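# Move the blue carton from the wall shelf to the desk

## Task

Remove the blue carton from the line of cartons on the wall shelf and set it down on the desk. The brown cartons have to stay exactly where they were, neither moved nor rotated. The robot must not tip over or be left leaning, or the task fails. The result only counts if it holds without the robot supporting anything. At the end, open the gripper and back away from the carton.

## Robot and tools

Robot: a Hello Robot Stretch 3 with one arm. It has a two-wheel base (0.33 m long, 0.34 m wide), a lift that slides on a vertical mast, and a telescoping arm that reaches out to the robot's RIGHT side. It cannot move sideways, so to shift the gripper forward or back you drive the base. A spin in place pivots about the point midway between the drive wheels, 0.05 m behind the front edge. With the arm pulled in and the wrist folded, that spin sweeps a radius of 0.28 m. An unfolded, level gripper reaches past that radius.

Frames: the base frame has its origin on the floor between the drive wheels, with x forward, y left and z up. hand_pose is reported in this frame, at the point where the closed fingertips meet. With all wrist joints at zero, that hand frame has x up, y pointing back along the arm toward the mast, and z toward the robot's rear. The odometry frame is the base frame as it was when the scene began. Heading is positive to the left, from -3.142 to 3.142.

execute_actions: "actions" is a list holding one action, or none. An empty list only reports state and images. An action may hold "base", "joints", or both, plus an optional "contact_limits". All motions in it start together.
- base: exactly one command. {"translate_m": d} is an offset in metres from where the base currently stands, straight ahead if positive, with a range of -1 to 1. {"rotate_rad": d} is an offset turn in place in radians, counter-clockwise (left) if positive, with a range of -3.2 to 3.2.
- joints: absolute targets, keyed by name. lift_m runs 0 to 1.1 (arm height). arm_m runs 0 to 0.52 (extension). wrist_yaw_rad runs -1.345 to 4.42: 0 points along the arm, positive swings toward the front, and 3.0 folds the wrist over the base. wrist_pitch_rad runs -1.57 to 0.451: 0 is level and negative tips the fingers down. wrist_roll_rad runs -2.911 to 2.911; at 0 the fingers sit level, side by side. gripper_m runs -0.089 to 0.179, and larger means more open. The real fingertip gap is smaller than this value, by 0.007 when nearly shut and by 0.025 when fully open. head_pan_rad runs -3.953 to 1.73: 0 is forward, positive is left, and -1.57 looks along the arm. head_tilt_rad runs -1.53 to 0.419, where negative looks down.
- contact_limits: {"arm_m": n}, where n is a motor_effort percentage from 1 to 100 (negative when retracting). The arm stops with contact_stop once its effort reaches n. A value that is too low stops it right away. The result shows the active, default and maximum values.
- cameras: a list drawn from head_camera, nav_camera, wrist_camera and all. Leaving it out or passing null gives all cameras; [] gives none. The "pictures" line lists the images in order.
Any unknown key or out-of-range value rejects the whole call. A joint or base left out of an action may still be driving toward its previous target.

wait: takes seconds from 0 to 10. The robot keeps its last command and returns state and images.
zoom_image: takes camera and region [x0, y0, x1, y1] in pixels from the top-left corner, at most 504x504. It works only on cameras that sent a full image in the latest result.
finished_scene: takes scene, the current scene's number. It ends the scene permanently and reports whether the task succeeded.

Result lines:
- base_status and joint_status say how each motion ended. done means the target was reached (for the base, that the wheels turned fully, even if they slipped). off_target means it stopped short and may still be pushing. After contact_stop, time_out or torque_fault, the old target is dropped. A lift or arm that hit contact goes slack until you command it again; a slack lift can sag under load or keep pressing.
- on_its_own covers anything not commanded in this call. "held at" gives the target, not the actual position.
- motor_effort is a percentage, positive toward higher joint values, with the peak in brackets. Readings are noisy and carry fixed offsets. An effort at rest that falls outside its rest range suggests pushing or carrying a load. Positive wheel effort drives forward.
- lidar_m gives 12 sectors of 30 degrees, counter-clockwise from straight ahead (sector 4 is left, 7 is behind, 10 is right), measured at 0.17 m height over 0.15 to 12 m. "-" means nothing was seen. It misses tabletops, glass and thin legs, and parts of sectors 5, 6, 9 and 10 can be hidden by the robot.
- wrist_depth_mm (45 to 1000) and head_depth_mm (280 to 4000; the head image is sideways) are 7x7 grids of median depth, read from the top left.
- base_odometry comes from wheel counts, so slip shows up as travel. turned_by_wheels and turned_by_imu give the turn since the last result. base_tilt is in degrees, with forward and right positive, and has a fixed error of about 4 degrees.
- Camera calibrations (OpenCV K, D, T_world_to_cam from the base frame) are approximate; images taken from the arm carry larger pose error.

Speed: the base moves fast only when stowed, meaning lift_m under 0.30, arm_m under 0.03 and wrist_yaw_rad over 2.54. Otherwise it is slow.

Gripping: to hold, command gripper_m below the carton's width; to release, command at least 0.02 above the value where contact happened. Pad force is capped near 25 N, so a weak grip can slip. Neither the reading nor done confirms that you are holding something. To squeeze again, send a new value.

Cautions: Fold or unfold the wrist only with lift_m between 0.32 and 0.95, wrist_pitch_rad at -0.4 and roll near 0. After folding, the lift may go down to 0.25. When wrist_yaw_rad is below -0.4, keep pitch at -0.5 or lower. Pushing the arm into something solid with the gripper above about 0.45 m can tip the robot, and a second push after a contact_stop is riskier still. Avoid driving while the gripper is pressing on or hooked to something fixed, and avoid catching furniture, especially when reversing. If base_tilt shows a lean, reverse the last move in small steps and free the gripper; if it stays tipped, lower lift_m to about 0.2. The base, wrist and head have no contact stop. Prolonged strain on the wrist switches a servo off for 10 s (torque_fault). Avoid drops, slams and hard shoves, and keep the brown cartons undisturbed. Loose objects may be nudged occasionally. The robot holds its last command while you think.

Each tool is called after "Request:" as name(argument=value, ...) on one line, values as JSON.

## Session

Request:
execute_actions(actions=[{"joints":{"head_pan_rad":-1.57,"head_tilt_rad":-0.2}}])

Scene clock: 1.40 s.
base_odometry: x=+0.000 y=+0.000 heading=+0.000 (m, m, rad; odometry frame)
turned_by_wheels: +0.000 (rad since the last result)
turned_by_imu: +0.000 (rad since the last result)
base_tilt: forward=-0.7 right=-1.2 (deg)
lidar_m: 1.30 1.63 2.44 2.36 2.47 2.11 2.05 2.15 2.07 2.00 2.35 1.76
head_depth_mm: 2100 2176 2246 2304 2435 2263 1712 / 2092 2174 2258 2334 2439 2257 1701 / 2111 2187 2286 2322 2459 2261 1705 / 2129 2184 2299 2369 2495 2239 1714 / 2154 2225 2312 2407 2036 2162 1711 / 2169 2250 2327 2417 2540 2268 1726 / 2194 2272 2351 2437 2564 2265 1702
base_status: not commanded
joint_positions: lift_m=+0.572 arm_m=-0.003 wrist_yaw_rad=+2.885 wrist_pitch_rad=-0.438 wrist_roll_rad=+0.006 gripper_m=+0.037 head_pan_rad=-1.563 head_tilt_rad=-0.197
joint_status: all done
motor_effort: left_wheel=+1(0) right_wheel=+1(1) lift_m=+41(41) arm_m=+0(0) wrist_yaw_rad=-1(0) wrist_pitch_rad=+8(8) wrist_roll_rad=+0(0) gripper_m=+0(1) head_pan_rad=-3(37) head_tilt_rad=-2(26) (%)
hand_pose: x=+0.0351 y=+0.0722 z=+0.5805 quat_wxyz=(+0.241, +0.706, +0.063, +0.663) (m; base frame)
wrist_depth_mm: - - - - - - - / - - - - - - - / - - - - - - - / - - - - - - - / 884 - 969 972 - - - / 767 - 779 805 830 847 862 / 669 670 710 697 714 726 753
pictures: head_camera (sideways: a quarter turn clockwise sets it upright), nav_camera (sideways: a quarter turn counterclockwise sets it upright), wrist_camera
camera_calibration (this result's frames):
head_camera: T_world_to_cam=[[0.00841255, 0.190633, -0.981625, 1.30069], [0.999215, 0.0364013, 0.0156325, -0.0224342], [0.0387125, -0.980986, -0.190177, 0.201672], [0, 0, 0, 1]] pos_world=[0.00366727, -0.0493005, 1.31549]
nav_camera: T_world_to_cam=[[0.0258203, -0.202109, 0.979023, -1.2379], [-0.99943, -0.0265431, 0.0208789, 0.03286], [0.0217664, -0.979003, -0.20268, 0.217669], [0, 0, 0, 1]] pos_world=[0.0600662, -0.0362191, 1.25536]
wrist_camera: T_world_to_cam=[[0.962478, -0.265047, 0.0581955, -0.0562957], [-0.107846, -0.57041, -0.814249, 0.542843], [0.249009, 0.77742, -0.577591, 0.434414], [0, 0, 0, 1]] pos_world=[0.00455387, -0.0430001, 0.696199]
Images, in order (width x height): head_camera 896x504, nav_camera 672x504, wrist_camera 644x364.

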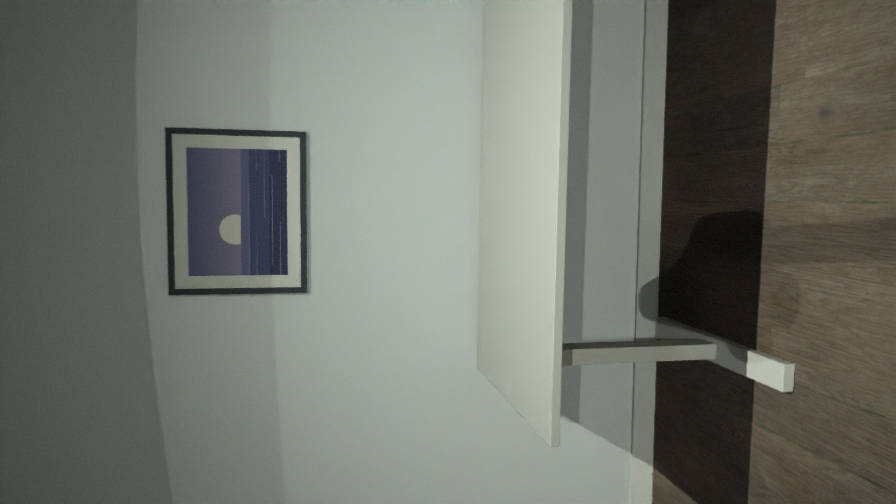

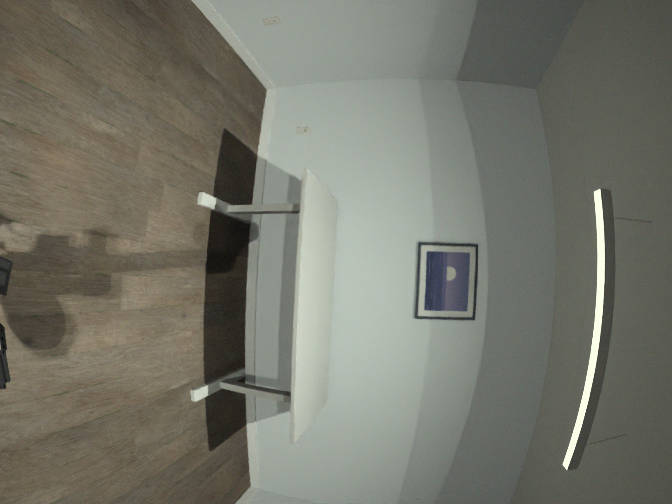

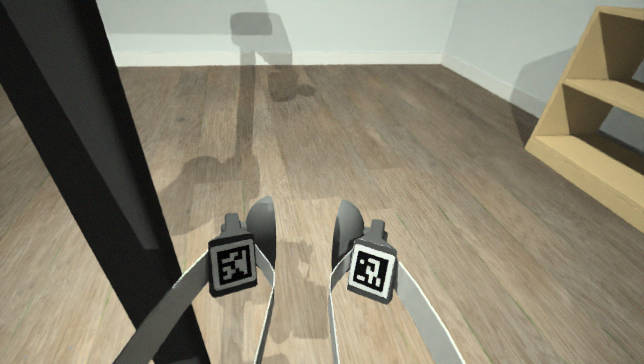

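Desk on right; shelf is probably left.

Request:
execute_actions(actions=[{"joints":{"head_pan_rad":1.3,"head_tilt_rad":-0.2}}], cameras=["head_camera","nav_camera"])

Scene clock: 5.63 s.
base_odometry: x=+0.000 y=+0.000 heading=+0.000 (m, m, rad; odometry frame)
turned_by_wheels: +0.000 (rad since the last result)
turned_by_imu: +0.001 (rad since the last result)
base_tilt: forward=-0.4 right=-1.3 (deg)
lidar_m: 1.30 1.63 2.43 2.36 2.47 2.12 2.05 2.15 2.07 2.00 2.35 1.76
head_depth_mm: 2289 2390 2461 2575 2717 2258 1707 / 2255 2327 2401 2521 2634 2263 1708 / 2193 2294 2379 2474 2542 2250 1714 / 2144 2224 2302 2406 2496 2259 1712 / 2100 2177 2257 2359 2444 2260 1708 / 2074 2120 2198 2292 2376 2265 1717 / 2033 2089 2158 2217 2323 2261 1721
base_status: not commanded
joint_positions: lift_m=+0.572 arm_m=-0.003 wrist_yaw_rad=+2.885 wrist_pitch_rad=-0.438 wrist_roll_rad=+0.006 gripper_m=+0.037 head_pan_rad=+1.293 head_tilt_rad=-0.197
joint_status: all done
motor_effort: left_wheel=+0(1) right_wheel=+1(1) lift_m=+41(41) arm_m=+0(0) wrist_yaw_rad=+0(1) wrist_pitch_rad=+8(8) wrist_roll_rad=+0(0) gripper_m=+0(0) head_pan_rad=+2(36) head_tilt_rad=-2(3) (%)
hand_pose: x=+0.0351 y=+0.0722 z=+0.5805 quat_wxyz=(+0.241, +0.706, +0.063, +0.663) (m; base frame)
wrist_depth_mm: - - - - - - - / - - - - - - - / - - - - - - - / - - - - - - - / 896 - 958 962 - - - / 762 - 769 813 844 856 879 / 662 668 709 717 714 729 755
pictures: head_camera (sideways: a quarter turn clockwise sets it upright), nav_camera (sideways: a quarter turn counterclockwise sets it upright)
camera_calibration (this result's frames):
head_camera: T_world_to_cam=[[-0.0618654, -0.180516, -0.981624, 1.30112], [-0.968879, 0.24704, 0.0156326, -0.010429], [0.239678, 0.952043, -0.190182, 0.200452], [0, 0, 0, 1]] pos_world=[0.0223457, 0.0466106, 1.31549]
nav_camera: T_world_to_cam=[[0.0322621, 0.201186, 0.979022, -1.23793], [0.966303, -0.256558, 0.0208789, 0.0208691], [0.255376, 0.945358, -0.202684, 0.21625], [0, 0, 0, 1]] pos_world=[-0.0354526, 0.0499753, 1.25536]
Images, in order (width x height): head_camera 896x504, nav_camera 672x504.

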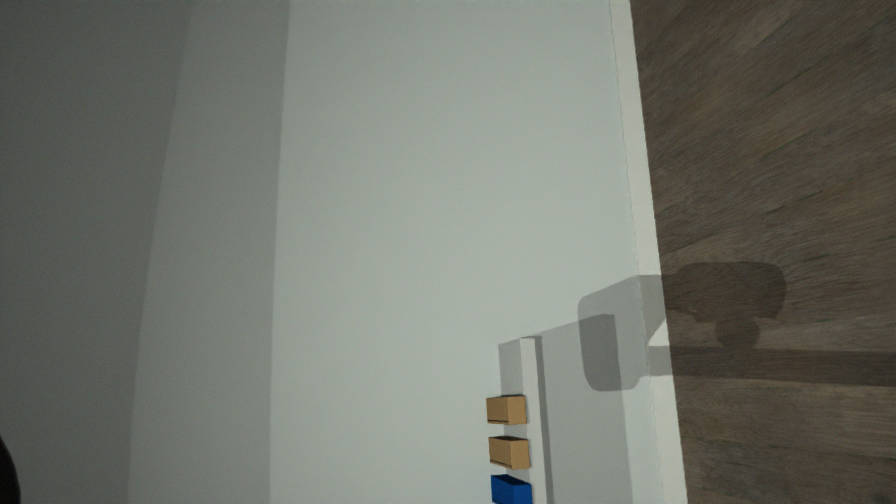

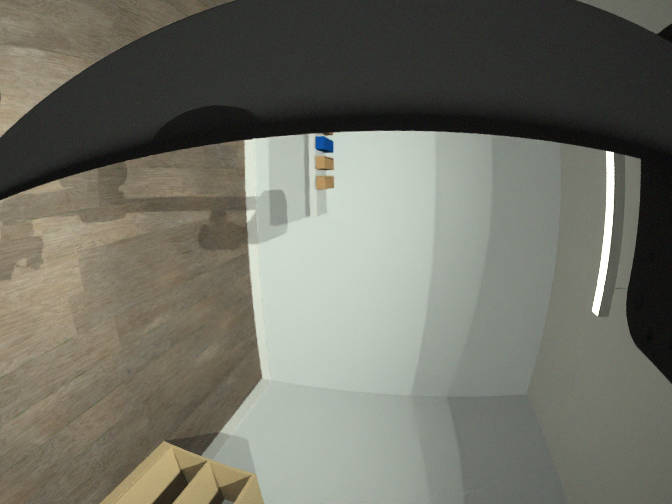

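Request:
execute_actions(actions=[{"base":{"rotate_rad":1.79},"joints":{"lift_m":0.27,"wrist_yaw_rad":2.95}}], cameras=[])

Request:
execute_actions(actions=[{"base":{"translate_m":1.0}}], cameras=[])

Request:
execute_actions(actions=[{"base":{"translate_m":0.378}}], cameras=[])

Request:
execute_actions(actions=[{"base":{"rotate_rad":1.28},"joints":{"head_pan_rad":-1.57,"head_tilt_rad":-0.69,"lift_m":0.62,"wrist_pitch_rad":-0.4}}], cameras=[])

Request:
execute_actions(actions=[{"joints":{"wrist_yaw_rad":0,"gripper_m":0.105}}], cameras=[])

Request:
execute_actions(actions=[{"joints":{"wrist_pitch_rad":0,"wrist_roll_rad":0,"gripper_m":0.105,"lift_m":0.6,"arm_m":0.15}}])

Scene clock: 27.17 s.
base_odometry: x=+0.000 y=+0.000 heading=+1.790 (m, m, rad; odometry frame)
turned_by_wheels: +1.790 (rad since the last result)
turned_by_imu: +1.761 (rad since the last result)
base_tilt: forward=-0.6 right=-1.2 (deg)
lidar_m: 2.36 2.40 2.06 2.05 2.33 2.07 2.00 2.00 1.30 1.35 1.63 2.36
head_depth_mm: 1824 1878 1953 2030 2103 2155 1699 / 1822 1877 1960 2030 2118 2160 1707 / 1824 1882 1961 2031 2118 2167 1705 / 1809 1868 1969 2042 2109 2175 1711 / 1817 1891 1952 2036 2104 2159 1713 / 1816 1893 1953 2035 2119 2172 1718 / 1821 1880 1962 2034 2118 2155 1705
base_status: done
joint_positions: lift_m=+0.271 arm_m=-0.003 wrist_yaw_rad=+2.948 wrist_pitch_rad=-0.438 wrist_roll_rad=+0.006 gripper_m=+0.037 head_pan_rad=+1.293 head_tilt_rad=-0.198
joint_status: all done
motor_effort: left_wheel=-1(10) right_wheel=+3(10) lift_m=+22(38) arm_m=+0(0) wrist_yaw_rad=+1(5) wrist_pitch_rad=+8(8) wrist_roll_rad=+0(0) gripper_m=-1(0) head_pan_rad=+3(4) head_tilt_rad=-2(2) (%)
hand_pose: x=+0.0214 y=+0.0753 z=+0.2788 quat_wxyz=(+0.220, +0.703, +0.086, +0.670) (m; base frame)
wrist_depth_mm: - - - - - - - / - - - - - - - / 770 - 831 878 916 965 999 / 622 - 662 684 701 714 740 / 511 513 - 555 567 583 589 / 450 - - 450 476 484 492 / - - - 413 407 417 428
pictures: none
No camera images: the call's "cameras" was empty. Leave "cameras" out to get every camera's image.

Scene clock: 32.20 s.
base_odometry: x=-0.217 y=+0.976 heading=+1.790 (m, m, rad; odometry frame)
turned_by_wheels: +0.000 (rad since the last result)
turned_by_imu: +0.000 (rad since the last result)
base_tilt: forward=-0.5 right=-1.3 (deg)
lidar_m: 1.39 1.60 1.82 1.81 2.08 2.94 2.99 1.93 1.65 1.55 1.63 1.39
head_depth_mm: 1598 1658 1726 1795 1871 1945 1714 / 1599 1667 1728 1791 1871 1949 1704 / 1599 1658 1717 1789 1868 1948 1724 / 1592 1657 1715 1798 1871 1944 1713 / 1595 1663 1718 1795 1862 1940 1703 / 1599 1650 1711 1777 1859 1937 1697 / 1598 1656 1722 1782 1859 1953 1722
base_status: done
joint_positions: lift_m=+0.271 arm_m=-0.003 wrist_yaw_rad=+2.949 wrist_pitch_rad=-0.438 wrist_roll_rad=+0.006 gripper_m=+0.037 head_pan_rad=+1.293 head_tilt_rad=-0.198
joint_status: not commanded
motor_effort: left_wheel=-1(10) right_wheel=+3(12) lift_m=+22(22) arm_m=+0(0) wrist_yaw_rad=+1(2) wrist_pitch_rad=+8(8) wrist_roll_rad=+0(0) gripper_m=+0(0) head_pan_rad=+3(2) head_tilt_rad=-2(1) (%)
hand_pose: x=+0.0212 y=+0.0753 z=+0.2787 quat_wxyz=(+0.220, +0.703, +0.086, +0.670) (m; base frame)
wrist_depth_mm: - - - - - - - / - - - - - - - / 780 - 844 881 908 960 998 / 617 - 655 681 687 717 738 / 514 514 - 555 578 578 596 / 449 - - 454 476 484 500 / - - - 408 407 417 426
pictures: none
No camera images: the call's "cameras" was empty. Leave "cameras" out to get every camera's image.

Scene clock: 35.30 s.
base_odometry: x=-0.299 y=+1.345 heading=+1.790 (m, m, rad; odometry frame)
turned_by_wheels: +0.000 (rad since the last result)
turned_by_imu: +0.000 (rad since the last result)
base_tilt: forward=-0.5 right=-1.4 (deg)
lidar_m: 1.03 1.18 1.72 1.73 1.98 3.30 3.36 2.25 1.68 2.04 1.21 1.03
head_depth_mm: 1519 1573 1642 1707 1769 1846 1705 / 1523 1584 1642 1716 1772 1845 1701 / 1523 1584 1645 1717 1772 1842 1708 / 1522 1575 1632 1702 1765 1852 1701 / 1522 1562 1628 1700 1779 1838 1711 / 1528 1576 1634 1701 1767 1848 1711 / 1510 1575 1634 1698 1766 1843 1713
base_status: done
joint_positions: lift_m=+0.271 arm_m=-0.003 wrist_yaw_rad=+2.949 wrist_pitch_rad=-0.438 wrist_roll_rad=+0.006 gripper_m=+0.037 head_pan_rad=+1.293 head_tilt_rad=-0.198
joint_status: not commanded
motor_effort: left_wheel=-1(9) right_wheel=+3(10) lift_m=+22(22) arm_m=+0(0) wrist_yaw_rad=+1(1) wrist_pitch_rad=+8(8) wrist_roll_rad=+0(0) gripper_m=+0(1) head_pan_rad=+2(2) head_tilt_rad=-1(2) (%)
hand_pose: x=+0.0212 y=+0.0753 z=+0.2787 quat_wxyz=(+0.220, +0.703, +0.086, +0.670) (m; base frame)
wrist_depth_mm: - - - - - - - / - - - - - - - / 777 - 825 863 901 959 991 / 614 - 667 679 706 714 751 / 503 510 - 558 573 576 596 / 451 - - 456 476 487 500 / - - - 412 407 416 423
pictures: none
No camera images: the call's "cameras" was empty. Leave "cameras" out to get every camera's image.

Scene clock: 39.30 s.
base_odometry: x=-0.299 y=+1.345 heading=+3.070 (m, m, rad; odometry frame)
turned_by_wheels: +1.280 (rad since the last result)
turned_by_imu: +1.257 (rad since the last result)
base_tilt: forward=-0.6 right=-1.2 (deg)
lidar_m: 1.72 1.77 2.32 3.70 3.07 1.89 1.69 1.55 1.08 1.03 1.05 1.39
head_depth_mm: 867 972 1085 984 1495 1370 1184 / 865 969 1082 982 1506 1369 1184 / 863 967 1075 983 1503 1373 1184 / 865 965 1076 980 1508 1374 1191 / 862 964 1072 969 1492 1384 1191 / 858 959 1068 976 1494 1384 1195 / 858 956 1066 977 1490 1388 1203
base_status: done
joint_positions: lift_m=+0.619 arm_m=-0.003 wrist_yaw_rad=+2.949 wrist_pitch_rad=-0.419 wrist_roll_rad=+0.006 gripper_m=+0.037 head_pan_rad=-1.563 head_tilt_rad=-0.682
joint_status: all done
motor_effort: left_wheel=-1(12) right_wheel=+3(12) lift_m=+59(61) arm_m=+0(0) wrist_yaw_rad=+1(0) wrist_pitch_rad=+10(11) wrist_roll_rad=+0(0) gripper_m=+0(0) head_pan_rad=-4(36) head_tilt_rad=-6(45) (%)
hand_pose: x=+0.0217 y=+0.0776 z=+0.6317 quat_wxyz=(+0.214, +0.704, +0.080, +0.672) (m; base frame)
wrist_depth_mm: - - - - - - - / - - - - - - - / - - - - - - - / - - - - - - - / 991 956 - - - - - / 822 842 849 866 900 937 961 / 722 719 749 746 773 802 821
pictures: none
No camera images: the call's "cameras" was empty. Leave "cameras" out to get every camera's image.

Scene clock: 41.80 s.
base_odometry: x=-0.299 y=+1.345 heading=+3.070 (m, m, rad; odometry frame)
turned_by_wheels: +0.000 (rad since the last result)
turned_by_imu: +0.000 (rad since the last result)
base_tilt: forward=-0.6 right=-1.2 (deg)
lidar_m: 1.72 1.76 2.32 3.71 3.04 1.89 1.69 1.55 1.09 1.03 1.06 1.38
head_depth_mm: 869 972 1088 986 1505 1366 1189 / 866 970 1079 985 1504 1381 1188 / 864 971 1073 986 1503 1383 1240 / 861 963 1077 974 1497 1388 1190 / 859 962 1068 970 1483 1385 1194 / 858 959 1070 977 1490 1390 1199 / 859 960 1066 981 1487 1391 1199
base_status: not commanded
joint_positions: lift_m=+0.619 arm_m=-0.003 wrist_yaw_rad=+0.002 wrist_pitch_rad=-0.419 wrist_roll_rad=+0.006 gripper_m=+0.105 head_pan_rad=-1.563 head_tilt_rad=-0.682
joint_status: all done
motor_effort: left_wheel=-1(2) right_wheel=+3(3) lift_m=+58(59) arm_m=+0(0) wrist_yaw_rad=-2(2) wrist_pitch_rad=+10(10) wrist_roll_rad=+0(0) gripper_m=+0(100) head_pan_rad=-5(4) head_tilt_rad=-5(6) (%)
hand_pose: x=-0.0210 y=-0.3666 z=+0.6317 quat_wxyz=(+0.690, +0.148, -0.693, -0.147) (m; base frame)
wrist_depth_mm: 454 461 476 484 487 597 755 / 730 741 761 781 806 820 840 / 812 817 833 865 885 902 923 / 890 925 933 980 993 - - / 939 982 - - - - - / 830 841 859 904 872 937 962 / 722 734 767 761 785 812 810
pictures: none
No camera images: the call's "cameras" was empty. Leave "cameras" out to get every camera's image.

Scene clock: 44.17 s.
base_odometry: x=-0.299 y=+1.345 heading=+3.070 (m, m, rad; odometry frame)
turned_by_wheels: +0.000 (rad since the last result)
turned_by_imu: +0.000 (rad since the last result)
base_tilt: forward=-0.6 right=-1.3 (deg)
lidar_m: 1.72 1.76 2.32 3.70 3.06 1.89 1.69 1.55 1.08 1.03 1.05 1.39
head_depth_mm: 868 971 1085 985 1500 1371 1205 / 868 970 1077 984 1510 1434 - / 864 969 1076 983 1481 - 1144 / 861 966 1073 979 1500 1373 1190 / 861 965 1074 973 1492 1386 1197 / 860 958 1066 977 1491 1388 1198 / 858 959 1065 984 1489 1391 1201
base_status: not commanded
joint_positions: lift_m=+0.601 arm_m=+0.150 wrist_yaw_rad=+0.001 wrist_pitch_rad=-0.023 wrist_roll_rad=+0.006 gripper_m=+0.105 head_pan_rad=-1.563 head_tilt_rad=-0.682
joint_status: all done
motor_effort: left_wheel=-1(2) right_wheel=+3(3) lift_m=+22(56) arm_m=+4(5) wrist_yaw_rad=-1(2) wrist_pitch_rad=+12(12) wrist_roll_rad=-2(1) gripper_m=+0(1) head_pan_rad=-3(4) head_tilt_rad=-6(5) (%)
hand_pose: x=-0.0212 y=-0.5501 z=+0.7093 quat_wxyz=(+0.705, +0.009, -0.709, -0.008) (m; base frame)
wrist_depth_mm: 547 561 584 592 607 624 638 / 561 574 599 605 624 646 670 / 563 586 600 638 643 676 694 / 349 365 378 391 409 467 720 / 372 379 398 406 415 437 453 / 646 679 683 708 741 760 801 / 666 689 727 736 772 787 835
pictures: head_camera (sideways: a quarter turn clockwise sets it upright), nav_camera (sideways: a quarter turn counterclockwise sets it upright), wrist_camera
camera_calibration (this result's frames):
head_camera: T_world_to_cam=[[0.00506035, 0.625834, -0.77994, 1.03757], [0.999306, 0.0256268, 0.0270469, -0.0372814], [0.0369142, -0.779535, -0.62527, 0.767863], [0, 0, 0, 1]] pos_world=[0.00365993, -0.049816, 1.29037]
nav_camera: T_world_to_cam=[[0.0291498, -0.634754, 0.772164, -0.968047], [-0.999376, -0.0339057, 0.00985527, 0.0472212], [0.0199251, -0.77197, -0.635347, 0.780696], [0, 0, 0, 1]] pos_world=[0.0598547, -0.0101966, 1.24304]
wrist_camera: T_world_to_cam=[[-0.998275, 0.033015, 0.0485399, -0.0452718], [-0.0409128, 0.201684, -0.978596, 0.829446], [-0.0420981, -0.978894, -0.199986, -0.233617], [0, 0, 0, 1]] pos_world=[-0.0210936, -0.394478, 0.767169]
Images, in order (width x height): head_camera 896x504, nav_camera 672x504, wrist_camera 644x364.

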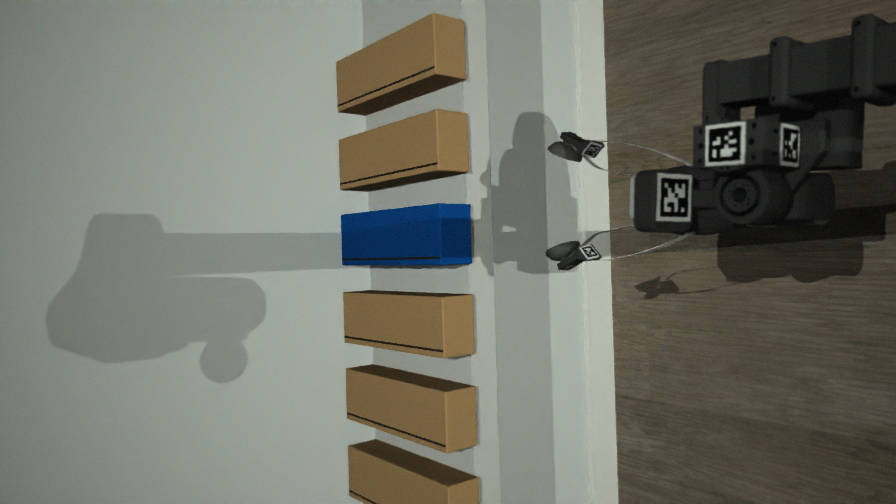

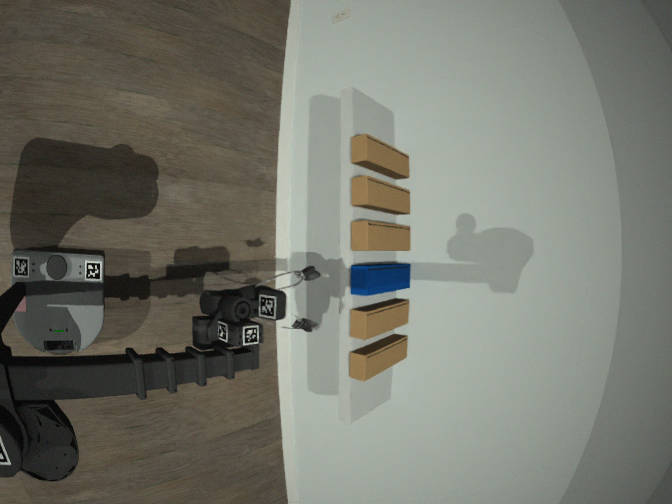

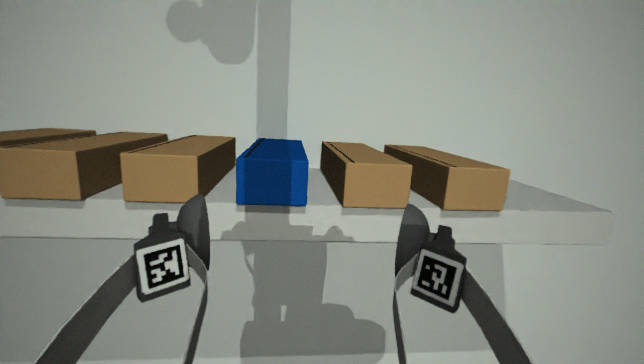

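Request:
execute_actions(actions=[{"base":{"rotate_rad":0.015}}], cameras=[])

Request:
execute_actions(actions=[{"base":{"translate_m":0.025},"joints":{"lift_m":0.583,"arm_m":0.33}}], cameras=["head_camera","wrist_camera"])

Scene clock: 55.57 s.
base_odometry: x=-0.299 y=+1.345 heading=+3.085 (m, m, rad; odometry frame)
turned_by_wheels: +0.015 (rad since the last result)
turned_by_imu: +0.015 (rad since the last result)
base_tilt: forward=-0.6 right=-1.2 (deg)
lidar_m: 1.72 1.77 2.36 3.28 2.99 1.88 1.69 1.53 1.08 1.03 1.05 1.41
head_depth_mm: 863 970 1077 955 1502 1364 1202 / 861 970 1074 976 1499 1434 - / 863 967 1075 979 1479 - 1146 / 859 967 1074 978 1505 1376 1192 / 863 965 1076 976 1507 1374 1195 / 863 964 1075 974 1496 1382 1192 / 859 961 1069 974 1493 1392 1202
base_status: done
joint_positions: lift_m=+0.601 arm_m=+0.150 wrist_yaw_rad=+0.001 wrist_pitch_rad=-0.023 wrist_roll_rad=+0.006 gripper_m=+0.105 head_pan_rad=-1.563 head_tilt_rad=-0.682
joint_status: not commanded
motor_effort: left_wheel=-1(9) right_wheel=+3(9) lift_m=+22(22) arm_m=+4(3) wrist_yaw_rad=-1(1) wrist_pitch_rad=+12(12) wrist_roll_rad=-2(2) gripper_m=+0(0) head_pan_rad=-4(4) head_tilt_rad=-5(6) (%)
hand_pose: x=-0.0212 y=-0.5501 z=+0.7093 quat_wxyz=(+0.705, +0.009, -0.709, -0.008) (m; base frame)
wrist_depth_mm: 551 565 579 590 607 614 628 / 567 582 592 607 620 650 655 / 574 593 614 632 644 659 681 / 353 369 378 385 406 407 709 / 373 380 395 406 414 426 441 / 653 680 694 704 729 751 775 / 676 696 728 745 756 804 795
pictures: none
No camera images: the call's "cameras" was empty. Leave "cameras" out to get every camera's image.

Scene clock: 58.13 s.
base_odometry: x=-0.324 y=+1.346 heading=+3.085 (m, m, rad; odometry frame)
turned_by_wheels: +0.000 (rad since the last result)
turned_by_imu: +0.000 (rad since the last result)
base_tilt: forward=-0.6 right=-1.3 (deg)
lidar_m: 1.70 1.74 2.32 3.27 3.04 1.91 1.71 1.53 1.08 1.03 1.06 1.40
head_depth_mm: 863 965 1073 976 1500 1371 1199 / 861 967 1072 975 1427 1336 1177 / 863 965 1071 979 - 1358 1189 / 861 961 1074 976 1507 1375 1191 / 858 961 1072 976 1498 1382 1194 / 860 963 1074 974 1496 1386 1202 / 860 962 1072 972 1497 1391 1199
base_status: done
joint_positions: lift_m=+0.584 arm_m=+0.330 wrist_yaw_rad=+0.001 wrist_pitch_rad=-0.022 wrist_roll_rad=+0.006 gripper_m=+0.105 head_pan_rad=-1.563 head_tilt_rad=-0.682
joint_status: all done
motor_effort: left_wheel=-1(4) right_wheel=+4(9) lift_m=+22(23) arm_m=+4(5) wrist_yaw_rad=-2(1) wrist_pitch_rad=+11(12) wrist_roll_rad=-2(2) gripper_m=+0(0) head_pan_rad=-4(4) head_tilt_rad=-7(6) (%)
hand_pose: x=-0.0212 y=-0.7302 z=+0.6925 quat_wxyz=(+0.705, +0.008, -0.709, -0.008) (m; base frame)
wrist_depth_mm: 394 402 411 423 435 443 452 / 406 417 427 437 447 459 472 / 405 423 438 447 459 475 485 / 183 186 250 198 266 220 254 / 187 190 201 201 243 213 230 / 204 213 214 220 227 234 240 / 486 501 518 524 541 566 583
pictures: head_camera (sideways: a quarter turn clockwise sets it upright), wrist_camera
camera_calibration (this result's frames):
head_camera: T_world_to_cam=[[0.00508243, 0.625834, -0.77994, 1.03757], [0.999307, 0.0255915, 0.0270469, -0.0372814], [0.0368867, -0.779536, -0.62527, 0.767863], [0, 0, 0, 1]] pos_world=[0.00365817, -0.049816, 1.29037]
wrist_camera: T_world_to_cam=[[-0.99827, 0.0332161, 0.0485203, -0.0383947], [-0.0408773, 0.201131, -0.978711, 0.848942], [-0.0422679, -0.979001, -0.199425, -0.413675], [0, 0, 0, 1]] pos_world=[-0.021111, -0.574461, 0.750235]
Images, in order (width x height): head_camera 896x504, wrist_camera 644x364.

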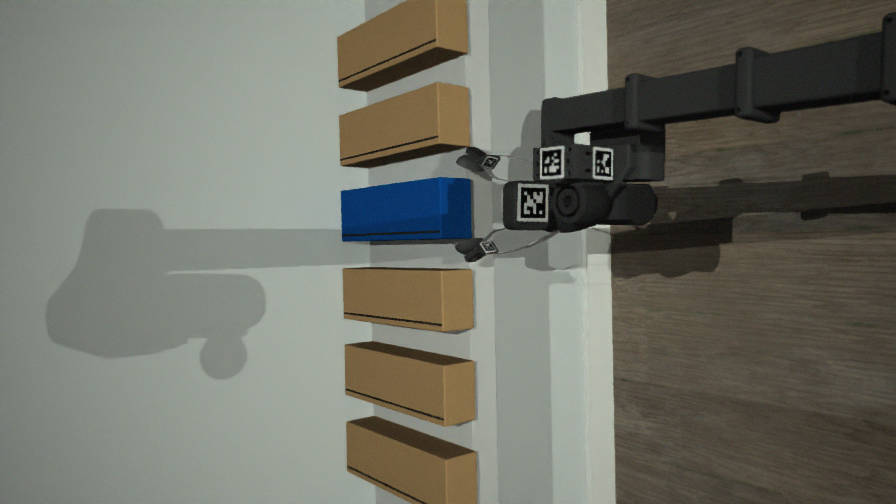

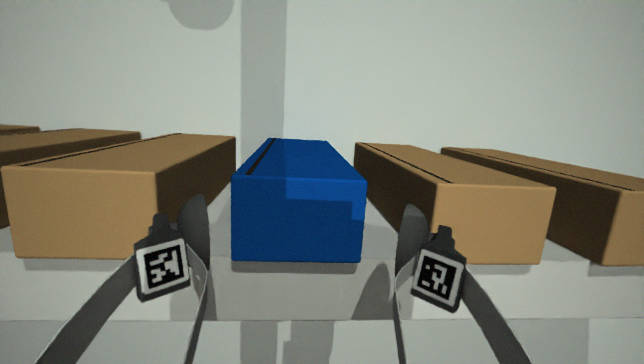

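Request:
execute_actions(actions=[{"joints":{"arm_m":0.405},"contact_limits":{"arm_m":12}}], cameras=["head_camera","wrist_camera"])

Scene clock: 63.67 s.
base_odometry: x=-0.324 y=+1.346 heading=+3.085 (m, m, rad; odometry frame)
turned_by_wheels: +0.000 (rad since the last result)
turned_by_imu: +0.001 (rad since the last result)
base_tilt: forward=-0.6 right=-1.2 (deg)
lidar_m: 1.70 1.75 2.31 3.28 3.04 1.91 1.71 1.52 1.08 1.03 1.05 1.40
head_depth_mm: 862 966 1074 981 1505 1371 1205 / 861 961 1073 959 1465 1371 1185 / 861 967 1073 967 1533 1372 1187 / 861 963 1072 990 1499 1381 1195 / 860 963 1069 973 1490 1379 1196 / 861 964 1073 976 1491 1386 1199 / 860 962 1070 973 1493 1388 1200
base_status: not commanded
joint_positions: lift_m=+0.584 arm_m=+0.404 wrist_yaw_rad=+0.001 wrist_pitch_rad=-0.022 wrist_roll_rad=+0.006 gripper_m=+0.105 head_pan_rad=-1.563 head_tilt_rad=-0.682
joint_status: all done
motor_effort: left_wheel=-1(2) right_wheel=+3(4) lift_m=+22(22) arm_m=+5(5) wrist_yaw_rad=-1(1) wrist_pitch_rad=+12(12) wrist_roll_rad=-2(2) gripper_m=-3(3) head_pan_rad=-3(4) head_tilt_rad=-6(6) (%)
contact_limits: arm_m 12 (drawing in: default 16, maximum 26; extending or still: default 22, maximum 35)
hand_pose: x=-0.0212 y=-0.8050 z=+0.6925 quat_wxyz=(+0.705, +0.008, -0.709, -0.008) (m; base frame)
wrist_depth_mm: 331 336 344 354 362 369 378 / 342 348 356 362 374 383 394 / 349 356 364 379 389 397 407 / 152 188 242 183 244 218 247 / 120 148 121 125 129 139 134 / 121 152 126 129 134 135 139 / - 136 131 136 148 150 146
pictures: head_camera (sideways: a quarter turn clockwise sets it upright), wrist_camera
camera_calibration (this result's frames):
head_camera: T_world_to_cam=[[0.0050825, 0.625834, -0.77994, 1.03757], [0.999307, 0.0255914, 0.0270469, -0.0372814], [0.0368866, -0.779536, -0.62527, 0.767863], [0, 0, 0, 1]] pos_world=[0.00365816, -0.049816, 1.29037]
wrist_camera: T_world_to_cam=[[-0.99827, 0.0331997, 0.0485199, -0.0359167], [-0.0408803, 0.201128, -0.978712, 0.863998], [-0.0422517, -0.979002, -0.199423, -0.486969], [0, 0, 0, 1]] pos_world=[-0.0211094, -0.649325, 0.750235]
Images, in order (width x height): head_camera 896x504, wrist_camera 644x364.

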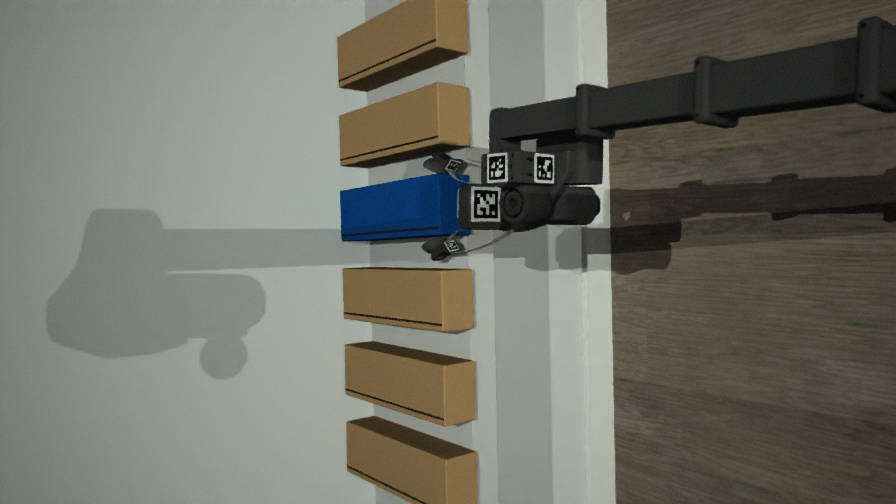

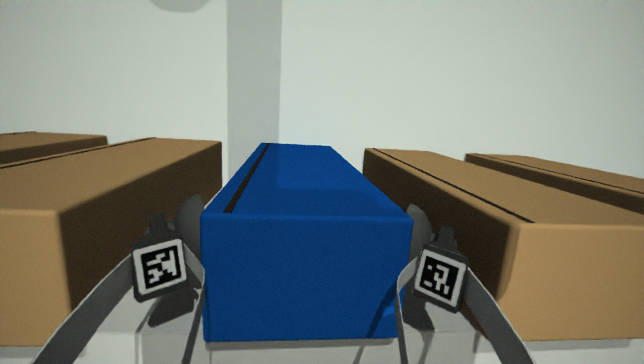

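Request:
execute_actions(actions=[{"joints":{"gripper_m":0.065}}], cameras=[])

Request:
execute_actions(actions=[{"joints":{"arm_m":0.325,"gripper_m":0.064}}], cameras=[])

Request:
execute_actions(actions=[{"joints":{"gripper_m":0.108}}], cameras=[])

Request:
execute_actions(actions=[{"joints":{"arm_m":0.2}}], cameras=[])

Request:
execute_actions(actions=[{"joints":{"lift_m":0.85,"wrist_pitch_rad":-0.8}}], cameras=[])

Request:
execute_actions(actions=[{"joints":{"arm_m":0.495}}], cameras=["wrist_camera","nav_camera"])

Scene clock: 70.67 s.
base_odometry: x=-0.324 y=+1.346 heading=+3.085 (m, m, rad; odometry frame)
turned_by_wheels: +0.000 (rad since the last result)
turned_by_imu: +0.001 (rad since the last result)
base_tilt: forward=-0.6 right=-1.3 (deg)
lidar_m: 1.70 1.74 2.32 3.27 3.05 1.91 1.71 1.52 1.08 1.03 1.06 1.40
head_depth_mm: 866 965 1076 977 1498 1365 1205 / 863 967 1073 961 1458 1379 1185 / 863 967 1070 965 1524 1375 1185 / 862 963 1071 989 1502 1377 1195 / 859 963 1071 978 1494 1377 1195 / 862 962 1071 977 1496 1384 1199 / 861 961 1070 974 1498 1384 1203
base_status: not commanded
joint_positions: lift_m=+0.584 arm_m=+0.404 wrist_yaw_rad=+0.001 wrist_pitch_rad=-0.022 wrist_roll_rad=+0.006 gripper_m=+0.079 head_pan_rad=-1.563 head_tilt_rad=-0.682
joint_status: gripper_m off_target (ended at +0.079, target +0.065)
motor_effort: left_wheel=-1(1) right_wheel=+3(3) lift_m=+22(22) arm_m=+5(5) wrist_yaw_rad=-1(1) wrist_pitch_rad=+12(12) wrist_roll_rad=-2(2) gripper_m=-100(100) head_pan_rad=-4(3) head_tilt_rad=-6(6) (%)
hand_pose: x=-0.0212 y=-0.8050 z=+0.6925 quat_wxyz=(+0.705, +0.008, -0.709, -0.008) (m; base frame)
wrist_depth_mm: 331 338 343 350 362 368 378 / 341 350 357 366 375 384 395 / 349 356 364 374 387 398 411 / 152 187 241 183 244 217 246 / 120 159 121 125 129 139 134 / 121 151 127 129 134 136 138 / - 137 132 136 148 150 146
pictures: none
No camera images: the call's "cameras" was empty. Leave "cameras" out to get every camera's image.

Scene clock: 72.47 s.
base_odometry: x=-0.324 y=+1.346 heading=+3.085 (m, m, rad; odometry frame)
turned_by_wheels: +0.000 (rad since the last result)
turned_by_imu: +0.000 (rad since the last result)
base_tilt: forward=-0.6 right=-1.1 (deg)
lidar_m: 1.70 1.74 2.32 3.28 3.06 1.91 1.71 1.52 1.08 1.03 1.06 1.40
head_depth_mm: 865 965 1075 982 1513 1375 1185 / 862 963 1074 974 1421 1343 1166 / 860 966 1078 956 - 1342 1191 / 861 968 1073 975 1495 1381 1190 / 860 966 1072 974 1499 1382 1194 / 859 964 1074 975 1492 1391 1197 / 862 965 1071 974 1498 1389 1201
base_status: not commanded
joint_positions: lift_m=+0.584 arm_m=+0.325 wrist_yaw_rad=-0.001 wrist_pitch_rad=-0.022 wrist_roll_rad=+0.006 gripper_m=+0.065 head_pan_rad=-1.563 head_tilt_rad=-0.682
joint_status: all done
motor_effort: left_wheel=-2(2) right_wheel=+4(5) lift_m=+22(22) arm_m=-4(3) wrist_yaw_rad=+2(4) wrist_pitch_rad=+11(12) wrist_roll_rad=-2(2) gripper_m=-53(100) head_pan_rad=-3(4) head_tilt_rad=-6(6) (%)
hand_pose: x=-0.0218 y=-0.7261 z=+0.6925 quat_wxyz=(+0.705, +0.008, -0.709, -0.009) (m; base frame)
wrist_depth_mm: 398 405 418 425 435 447 456 / 411 422 430 436 450 463 476 / 402 426 437 455 458 479 494 / 186 190 242 184 247 219 253 / 190 195 122 126 131 217 230 / 207 215 127 131 136 238 246 / 486 506 221 527 556 565 589
pictures: none
No camera images: the call's "cameras" was empty. Leave "cameras" out to get every camera's image.

Scene clock: 73.40 s.
base_odometry: x=-0.324 y=+1.346 heading=+3.085 (m, m, rad; odometry frame)
turned_by_wheels: +0.000 (rad since the last result)
turned_by_imu: +0.000 (rad since the last result)
base_tilt: forward=-0.6 right=-1.2 (deg)
lidar_m: 1.70 1.74 2.32 3.28 3.03 1.91 1.71 1.52 1.08 1.03 1.06 1.40
head_depth_mm: 863 967 1071 976 1511 1371 1184 / 861 963 1074 979 1426 1349 1163 / 862 964 1073 959 - 1346 1186 / 861 965 1069 977 1501 1377 1190 / 860 961 1078 976 1499 1377 1197 / 863 961 1075 979 1490 1386 1194 / 863 962 1073 973 1497 1385 1202
base_status: not commanded
joint_positions: lift_m=+0.584 arm_m=+0.325 wrist_yaw_rad=-0.001 wrist_pitch_rad=-0.022 wrist_roll_rad=+0.006 gripper_m=+0.105 head_pan_rad=-1.563 head_tilt_rad=-0.682
joint_status: all done
motor_effort: left_wheel=-1(2) right_wheel=+3(4) lift_m=+22(22) arm_m=-3(3) wrist_yaw_rad=+1(2) wrist_pitch_rad=+12(12) wrist_roll_rad=-2(2) gripper_m=+100(100) head_pan_rad=-3(3) head_tilt_rad=-6(6) (%)
hand_pose: x=-0.0218 y=-0.7261 z=+0.6925 quat_wxyz=(+0.705, +0.008, -0.709, -0.009) (m; base frame)
wrist_depth_mm: 397 404 414 422 437 447 459 / 413 420 429 440 451 466 473 / 411 426 439 454 466 479 490 / 186 191 241 185 246 219 254 / 191 195 122 127 132 218 229 / 208 216 127 131 137 239 244 / 485 503 222 529 554 570 595
pictures: none
No camera images: the call's "cameras" was empty. Leave "cameras" out to get every camera's image.

Scene clock: 75.57 s.
base_odometry: x=-0.324 y=+1.346 heading=+3.085 (m, m, rad; odometry frame)
turned_by_wheels: +0.000 (rad since the last result)
turned_by_imu: +0.000 (rad since the last result)
base_tilt: forward=-0.5 right=-1.3 (deg)
lidar_m: 1.70 1.74 2.32 3.29 3.05 1.91 1.71 1.53 1.08 1.03 1.05 1.40
head_depth_mm: 865 967 1076 978 1507 1372 1205 / 863 964 1072 980 1503 - 1179 / 862 965 1071 961 1464 - 1164 / 859 961 1074 974 1498 1378 1191 / 860 964 1070 975 1497 1381 1190 / 862 963 1072 974 1486 1383 1199 / 859 963 1068 973 1496 1390 1198
base_status: not commanded
joint_positions: lift_m=+0.584 arm_m=+0.200 wrist_yaw_rad=-0.001 wrist_pitch_rad=-0.022 wrist_roll_rad=+0.006 gripper_m=+0.108 head_pan_rad=-1.563 head_tilt_rad=-0.682
joint_status: all done
motor_effort: left_wheel=-1(0) right_wheel=+3(4) lift_m=+22(22) arm_m=-3(4) wrist_yaw_rad=+1(1) wrist_pitch_rad=+11(12) wrist_roll_rad=-2(2) gripper_m=+0(100) head_pan_rad=-3(3) head_tilt_rad=-6(6) (%)
hand_pose: x=-0.0217 y=-0.6011 z=+0.6925 quat_wxyz=(+0.705, +0.008, -0.709, -0.009) (m; base frame)
wrist_depth_mm: 506 510 530 538 553 569 587 / 523 539 545 558 574 591 602 / 417 454 558 566 591 603 621 / 303 321 318 252 335 355 637 / 325 330 341 350 360 370 382 / 596 624 633 652 668 695 710 / 622 637 659 685 694 730 742
pictures: none
No camera images: the call's "cameras" was empty. Leave "cameras" out to get every camera's image.

Scene clock: 78.83 s.
base_odometry: x=-0.324 y=+1.346 heading=+3.085 (m, m, rad; odometry frame)
turned_by_wheels: +0.000 (rad since the last result)
turned_by_imu: +0.001 (rad since the last result)
base_tilt: forward=-0.6 right=-1.2 (deg)
lidar_m: 1.70 1.75 2.32 3.27 3.06 1.91 1.71 1.52 1.08 1.03 1.05 1.40
head_depth_mm: 862 968 1079 - - 1342 1188 / 862 964 1074 - 1529 1369 1183 / 863 961 1075 - - 1373 1189 / 862 961 1075 975 1515 1377 1189 / 863 966 1074 975 1498 1383 1193 / 862 964 1073 976 1495 1386 1199 / 860 959 1069 969 1494 1385 1204
base_status: not commanded
joint_positions: lift_m=+0.849 arm_m=+0.200 wrist_yaw_rad=-0.001 wrist_pitch_rad=-0.810 wrist_roll_rad=+0.006 gripper_m=+0.108 head_pan_rad=-1.563 head_tilt_rad=-0.682
joint_status: all done
motor_effort: left_wheel=-2(1) right_wheel=+4(4) lift_m=+59(62) arm_m=-3(3) wrist_yaw_rad=+1(1) wrist_pitch_rad=+5(11) wrist_roll_rad=-2(2) gripper_m=+0(0) head_pan_rad=-4(4) head_tilt_rad=-6(6) (%)
hand_pose: x=-0.0217 y=-0.5047 z=+0.7859 quat_wxyz=(+0.648, +0.278, -0.652, -0.280) (m; base frame)
wrist_depth_mm: 373 375 400 401 412 432 604 / 393 404 416 341 409 419 471 / 829 863 864 459 893 907 926 / - - - - - - - / 948 965 974 - - - - / 878 864 900 908 927 974 976 / 804 816 838 843 865 869 880
pictures: none
No camera images: the call's "cameras" was empty. Leave "cameras" out to get every camera's image.

Scene clock: 82.23 s.
base_odometry: x=-0.324 y=+1.346 heading=+3.085 (m, m, rad; odometry frame)
turned_by_wheels: +0.000 (rad since the last result)
turned_by_imu: +0.001 (rad since the last result)
base_tilt: forward=-0.6 right=-1.2 (deg)
lidar_m: 1.70 1.75 2.31 3.25 3.05 1.92 1.71 1.52 1.08 1.03 1.05 1.40
head_depth_mm: 864 965 1075 - 1501 1338 1183 / 863 949 1056 960 1509 1373 1186 / 862 947 - 961 1500 1371 1190 / 859 963 1070 977 1497 1379 1195 / 863 962 1072 975 1501 1380 1197 / 860 963 1072 971 1497 1386 1196 / 860 960 1072 974 1495 1395 1200
base_status: not commanded
joint_positions: lift_m=+0.849 arm_m=+0.495 wrist_yaw_rad=-0.001 wrist_pitch_rad=-0.810 wrist_roll_rad=+0.006 gripper_m=+0.108 head_pan_rad=-1.563 head_tilt_rad=-0.682
joint_status: all done
motor_effort: left_wheel=-2(1) right_wheel=+3(4) lift_m=+59(59) arm_m=+4(4) wrist_yaw_rad=+0(1) wrist_pitch_rad=+5(5) wrist_roll_rad=-2(2) gripper_m=+1(0) head_pan_rad=-4(5) head_tilt_rad=-6(6) (%)
hand_pose: x=-0.0217 y=-0.7987 z=+0.7859 quat_wxyz=(+0.648, +0.278, -0.651, -0.280) (m; base frame)
wrist_depth_mm: 299 302 307 311 316 318 321 / 317 332 339 364 348 356 377 / 288 286 302 304 306 325 392 / 283 255 282 272 278 289 284 / 255 232 245 243 294 259 258 / 213 211 239 221 274 234 239 / 199 223 254 203 828 859 873
pictures: nav_camera (sideways: a quarter turn counterclockwise sets it upright), wrist_camera
camera_calibration (this result's frames):
nav_camera: T_world_to_cam=[[0.0290739, -0.634758, 0.772164, -0.968046], [-0.99938, -0.0337861, 0.00985527, 0.0472212], [0.0198327, -0.771972, -0.635347, 0.780697], [0, 0, 0, 1]] pos_world=[0.0598535, -0.010203, 1.24304]
wrist_camera: T_world_to_cam=[[-0.998244, -0.00881372, 0.0585808, -0.0826284], [-0.0395284, 0.835637, -0.547857, 1.12231], [-0.0441236, -0.549211, -0.834518, 0.380158], [0, 0, 0, 1]] pos_world=[-0.0213463, -0.729785, 0.936954]
Images, in order (width x height): nav_camera 672x504, wrist_camera 644x364.

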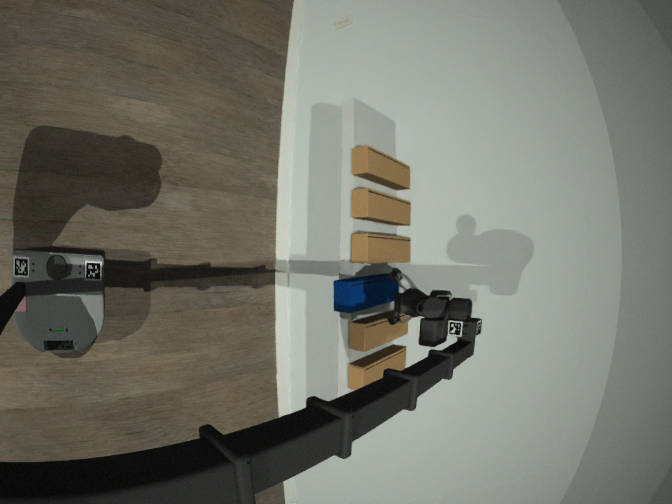

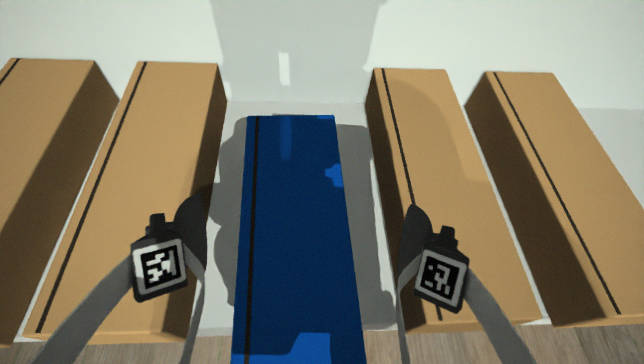

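Request:
execute_actions(actions=[{"joints":{"lift_m":0.76}}], cameras=["wrist_camera"])

Request:
execute_actions(actions=[{"joints":{"gripper_m":0.062}}], cameras=[])

Request:
execute_actions(actions=[{"joints":{"lift_m":0.87,"gripper_m":0.063}}], cameras=["wrist_camera","nav_camera"])

Scene clock: 88.20 s.
base_odometry: x=-0.324 y=+1.346 heading=+3.085 (m, m, rad; odometry frame)
turned_by_wheels: +0.000 (rad since the last result)
turned_by_imu: +0.001 (rad since the last result)
base_tilt: forward=-0.6 right=-1.1 (deg)
lidar_m: 1.70 1.75 2.32 3.29 3.04 1.91 1.71 1.53 1.08 1.03 1.06 1.40
head_depth_mm: 866 967 1078 956 - - 1161 / 862 961 1058 961 1507 1375 1189 / 861 964 1052 892 1496 1371 1185 / 864 968 1070 975 1498 1375 1193 / 860 963 1072 977 1500 1381 1194 / 859 961 1072 975 1493 1388 1197 / 861 960 1068 973 1487 1393 1203
base_status: not commanded
joint_positions: lift_m=+0.761 arm_m=+0.495 wrist_yaw_rad=-0.001 wrist_pitch_rad=-0.810 wrist_roll_rad=+0.006 gripper_m=+0.108 head_pan_rad=-1.563 head_tilt_rad=-0.682
joint_status: all done
motor_effort: left_wheel=-2(2) right_wheel=+4(3) lift_m=+22(55) arm_m=+3(4) wrist_yaw_rad=+1(1) wrist_pitch_rad=+5(5) wrist_roll_rad=-2(2) gripper_m=+0(0) head_pan_rad=-4(4) head_tilt_rad=-5(5) (%)
hand_pose: x=-0.0217 y=-0.7987 z=+0.6971 quat_wxyz=(+0.648, +0.278, -0.651, -0.280) (m; base frame)
wrist_depth_mm: 223 222 289 295 259 266 261 / 189 198 211 206 231 216 235 / 168 179 184 180 231 189 208 / 152 170 161 161 209 168 176 / 138 152 143 146 182 154 155 / 128 169 132 133 137 143 146 / 713 733 121 123 767 793 795
pictures: wrist_camera
camera_calibration (this result's frames):
wrist_camera: T_world_to_cam=[[-0.998244, -0.00881714, 0.0585803, -0.0774292], [-0.0395298, 0.835652, -0.547835, 1.07366], [-0.0441224, -0.549189, -0.834533, 0.306092], [0, 0, 0, 1]] pos_world=[-0.0213461, -0.729786, 0.848168]
Images, in order (width x height): wrist_camera 644x364.

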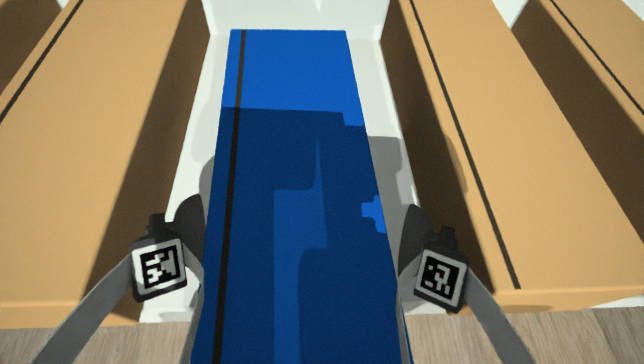

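Scene clock: 89.13 s.
base_odometry: x=-0.324 y=+1.346 heading=+3.085 (m, m, rad; odometry frame)
turned_by_wheels: +0.000 (rad since the last result)
turned_by_imu: +0.000 (rad since the last result)
base_tilt: forward=-0.5 right=-1.1 (deg)
lidar_m: 1.70 1.74 2.32 3.27 3.04 1.91 1.71 1.53 1.08 1.03 1.05 1.40
head_depth_mm: 860 966 1075 952 - - 1167 / 861 965 1054 964 1516 1372 1188 / 863 963 1054 899 1505 1377 1193 / 862 963 1070 975 1497 1380 1192 / 860 962 1073 976 1486 1382 1195 / 862 960 1071 976 1496 1391 1195 / 862 960 1071 973 1497 1392 1195
base_status: not commanded
joint_positions: lift_m=+0.761 arm_m=+0.495 wrist_yaw_rad=-0.001 wrist_pitch_rad=-0.811 wrist_roll_rad=+0.006 gripper_m=+0.078 head_pan_rad=-1.563 head_tilt_rad=-0.682
joint_status: gripper_m off_target (ended at +0.078, target +0.062)
motor_effort: left_wheel=-1(2) right_wheel=+4(3) lift_m=+22(22) arm_m=+3(3) wrist_yaw_rad=+1(1) wrist_pitch_rad=+6(6) wrist_roll_rad=-2(2) gripper_m=-100(100) head_pan_rad=-5(3) head_tilt_rad=-6(6) (%)
hand_pose: x=-0.0217 y=-0.7984 z=+0.6969 quat_wxyz=(+0.648, +0.278, -0.651, -0.281) (m; base frame)
wrist_depth_mm: 222 223 291 294 258 265 259 / 190 197 209 203 231 215 235 / 169 178 183 178 232 188 208 / 151 170 160 160 209 168 176 / 138 157 142 145 153 153 155 / 128 157 130 132 135 143 146 / 709 724 120 122 439 795 802
pictures: none
No camera images: the call's "cameras" was empty. Leave "cameras" out to get every camera's image.

Scene clock: 90.97 s.
base_odometry: x=-0.324 y=+1.346 heading=+3.085 (m, m, rad; odometry frame)
turned_by_wheels: +0.000 (rad since the last result)
turned_by_imu: +0.000 (rad since the last result)
base_tilt: forward=-0.5 right=-1.2 (deg)
lidar_m: 1.70 1.75 2.32 3.27 3.06 1.91 1.71 1.53 1.08 1.03 1.06 1.40
head_depth_mm: 862 966 1056 - 1500 1368 1178 / 863 936 1106 958 1505 1371 1183 / 861 930 - 973 1501 1374 1188 / 861 965 1063 992 1499 1373 1190 / 861 961 1076 974 1496 1381 1193 / 864 961 1072 974 1491 1380 1202 / 858 964 1070 973 1492 1383 1198
base_status: not commanded
joint_positions: lift_m=+0.869 arm_m=+0.495 wrist_yaw_rad=-0.001 wrist_pitch_rad=-0.814 wrist_roll_rad=+0.006 gripper_m=+0.064 head_pan_rad=-1.563 head_tilt_rad=-0.682
joint_status: all done
motor_effort: left_wheel=-2(1) right_wheel=+3(3) lift_m=+59(64) arm_m=+4(4) wrist_yaw_rad=+1(1) wrist_pitch_rad=+7(7) wrist_roll_rad=-2(2) gripper_m=-45(100) head_pan_rad=-3(3) head_tilt_rad=-6(6) (%)
hand_pose: x=-0.0217 y=-0.7980 z=+0.8053 quat_wxyz=(+0.648, +0.279, -0.651, -0.281) (m; base frame)
wrist_depth_mm: 300 304 300 297 315 319 322 / 333 342 209 205 360 368 382 / 306 315 184 179 333 349 427 / 281 278 159 160 297 313 321 / 269 252 141 144 154 287 279 / 255 228 129 132 136 266 255 / 255 230 119 121 231 879 877
pictures: nav_camera (sideways: a quarter turn counterclockwise sets it upright), wrist_camera
camera_calibration (this result's frames):
nav_camera: T_world_to_cam=[[0.0290739, -0.634758, 0.772164, -0.968046], [-0.99938, -0.0337861, 0.00985527, 0.0472212], [0.0198327, -0.771972, -0.635347, 0.780697], [0, 0, 0, 1]] pos_world=[0.0598535, -0.0102031, 1.24304]
wrist_camera: T_world_to_cam=[[-0.998244, -0.00902264, 0.0585455, -0.0838973], [-0.0395264, 0.837588, -0.54487, 1.1315], [-0.0441209, -0.546227, -0.836474, 0.400713], [0, 0, 0, 1]] pos_world=[-0.0213461, -0.729607, 0.956618]
Images, in order (width x height): nav_camera 672x504, wrist_camera 644x364.

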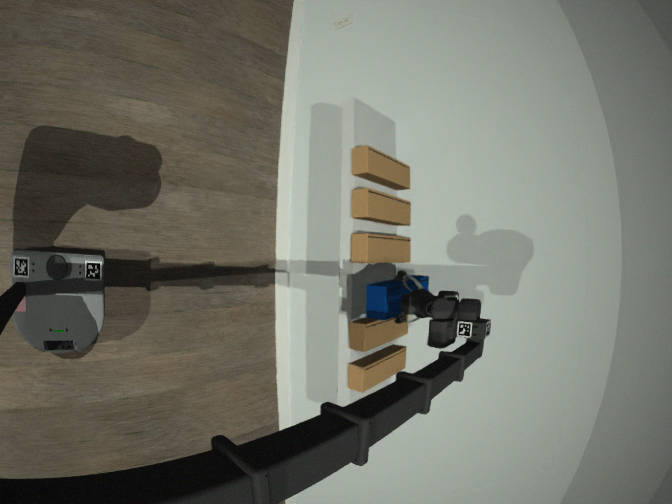

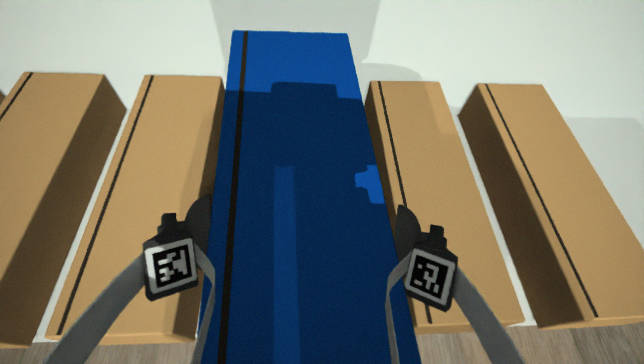

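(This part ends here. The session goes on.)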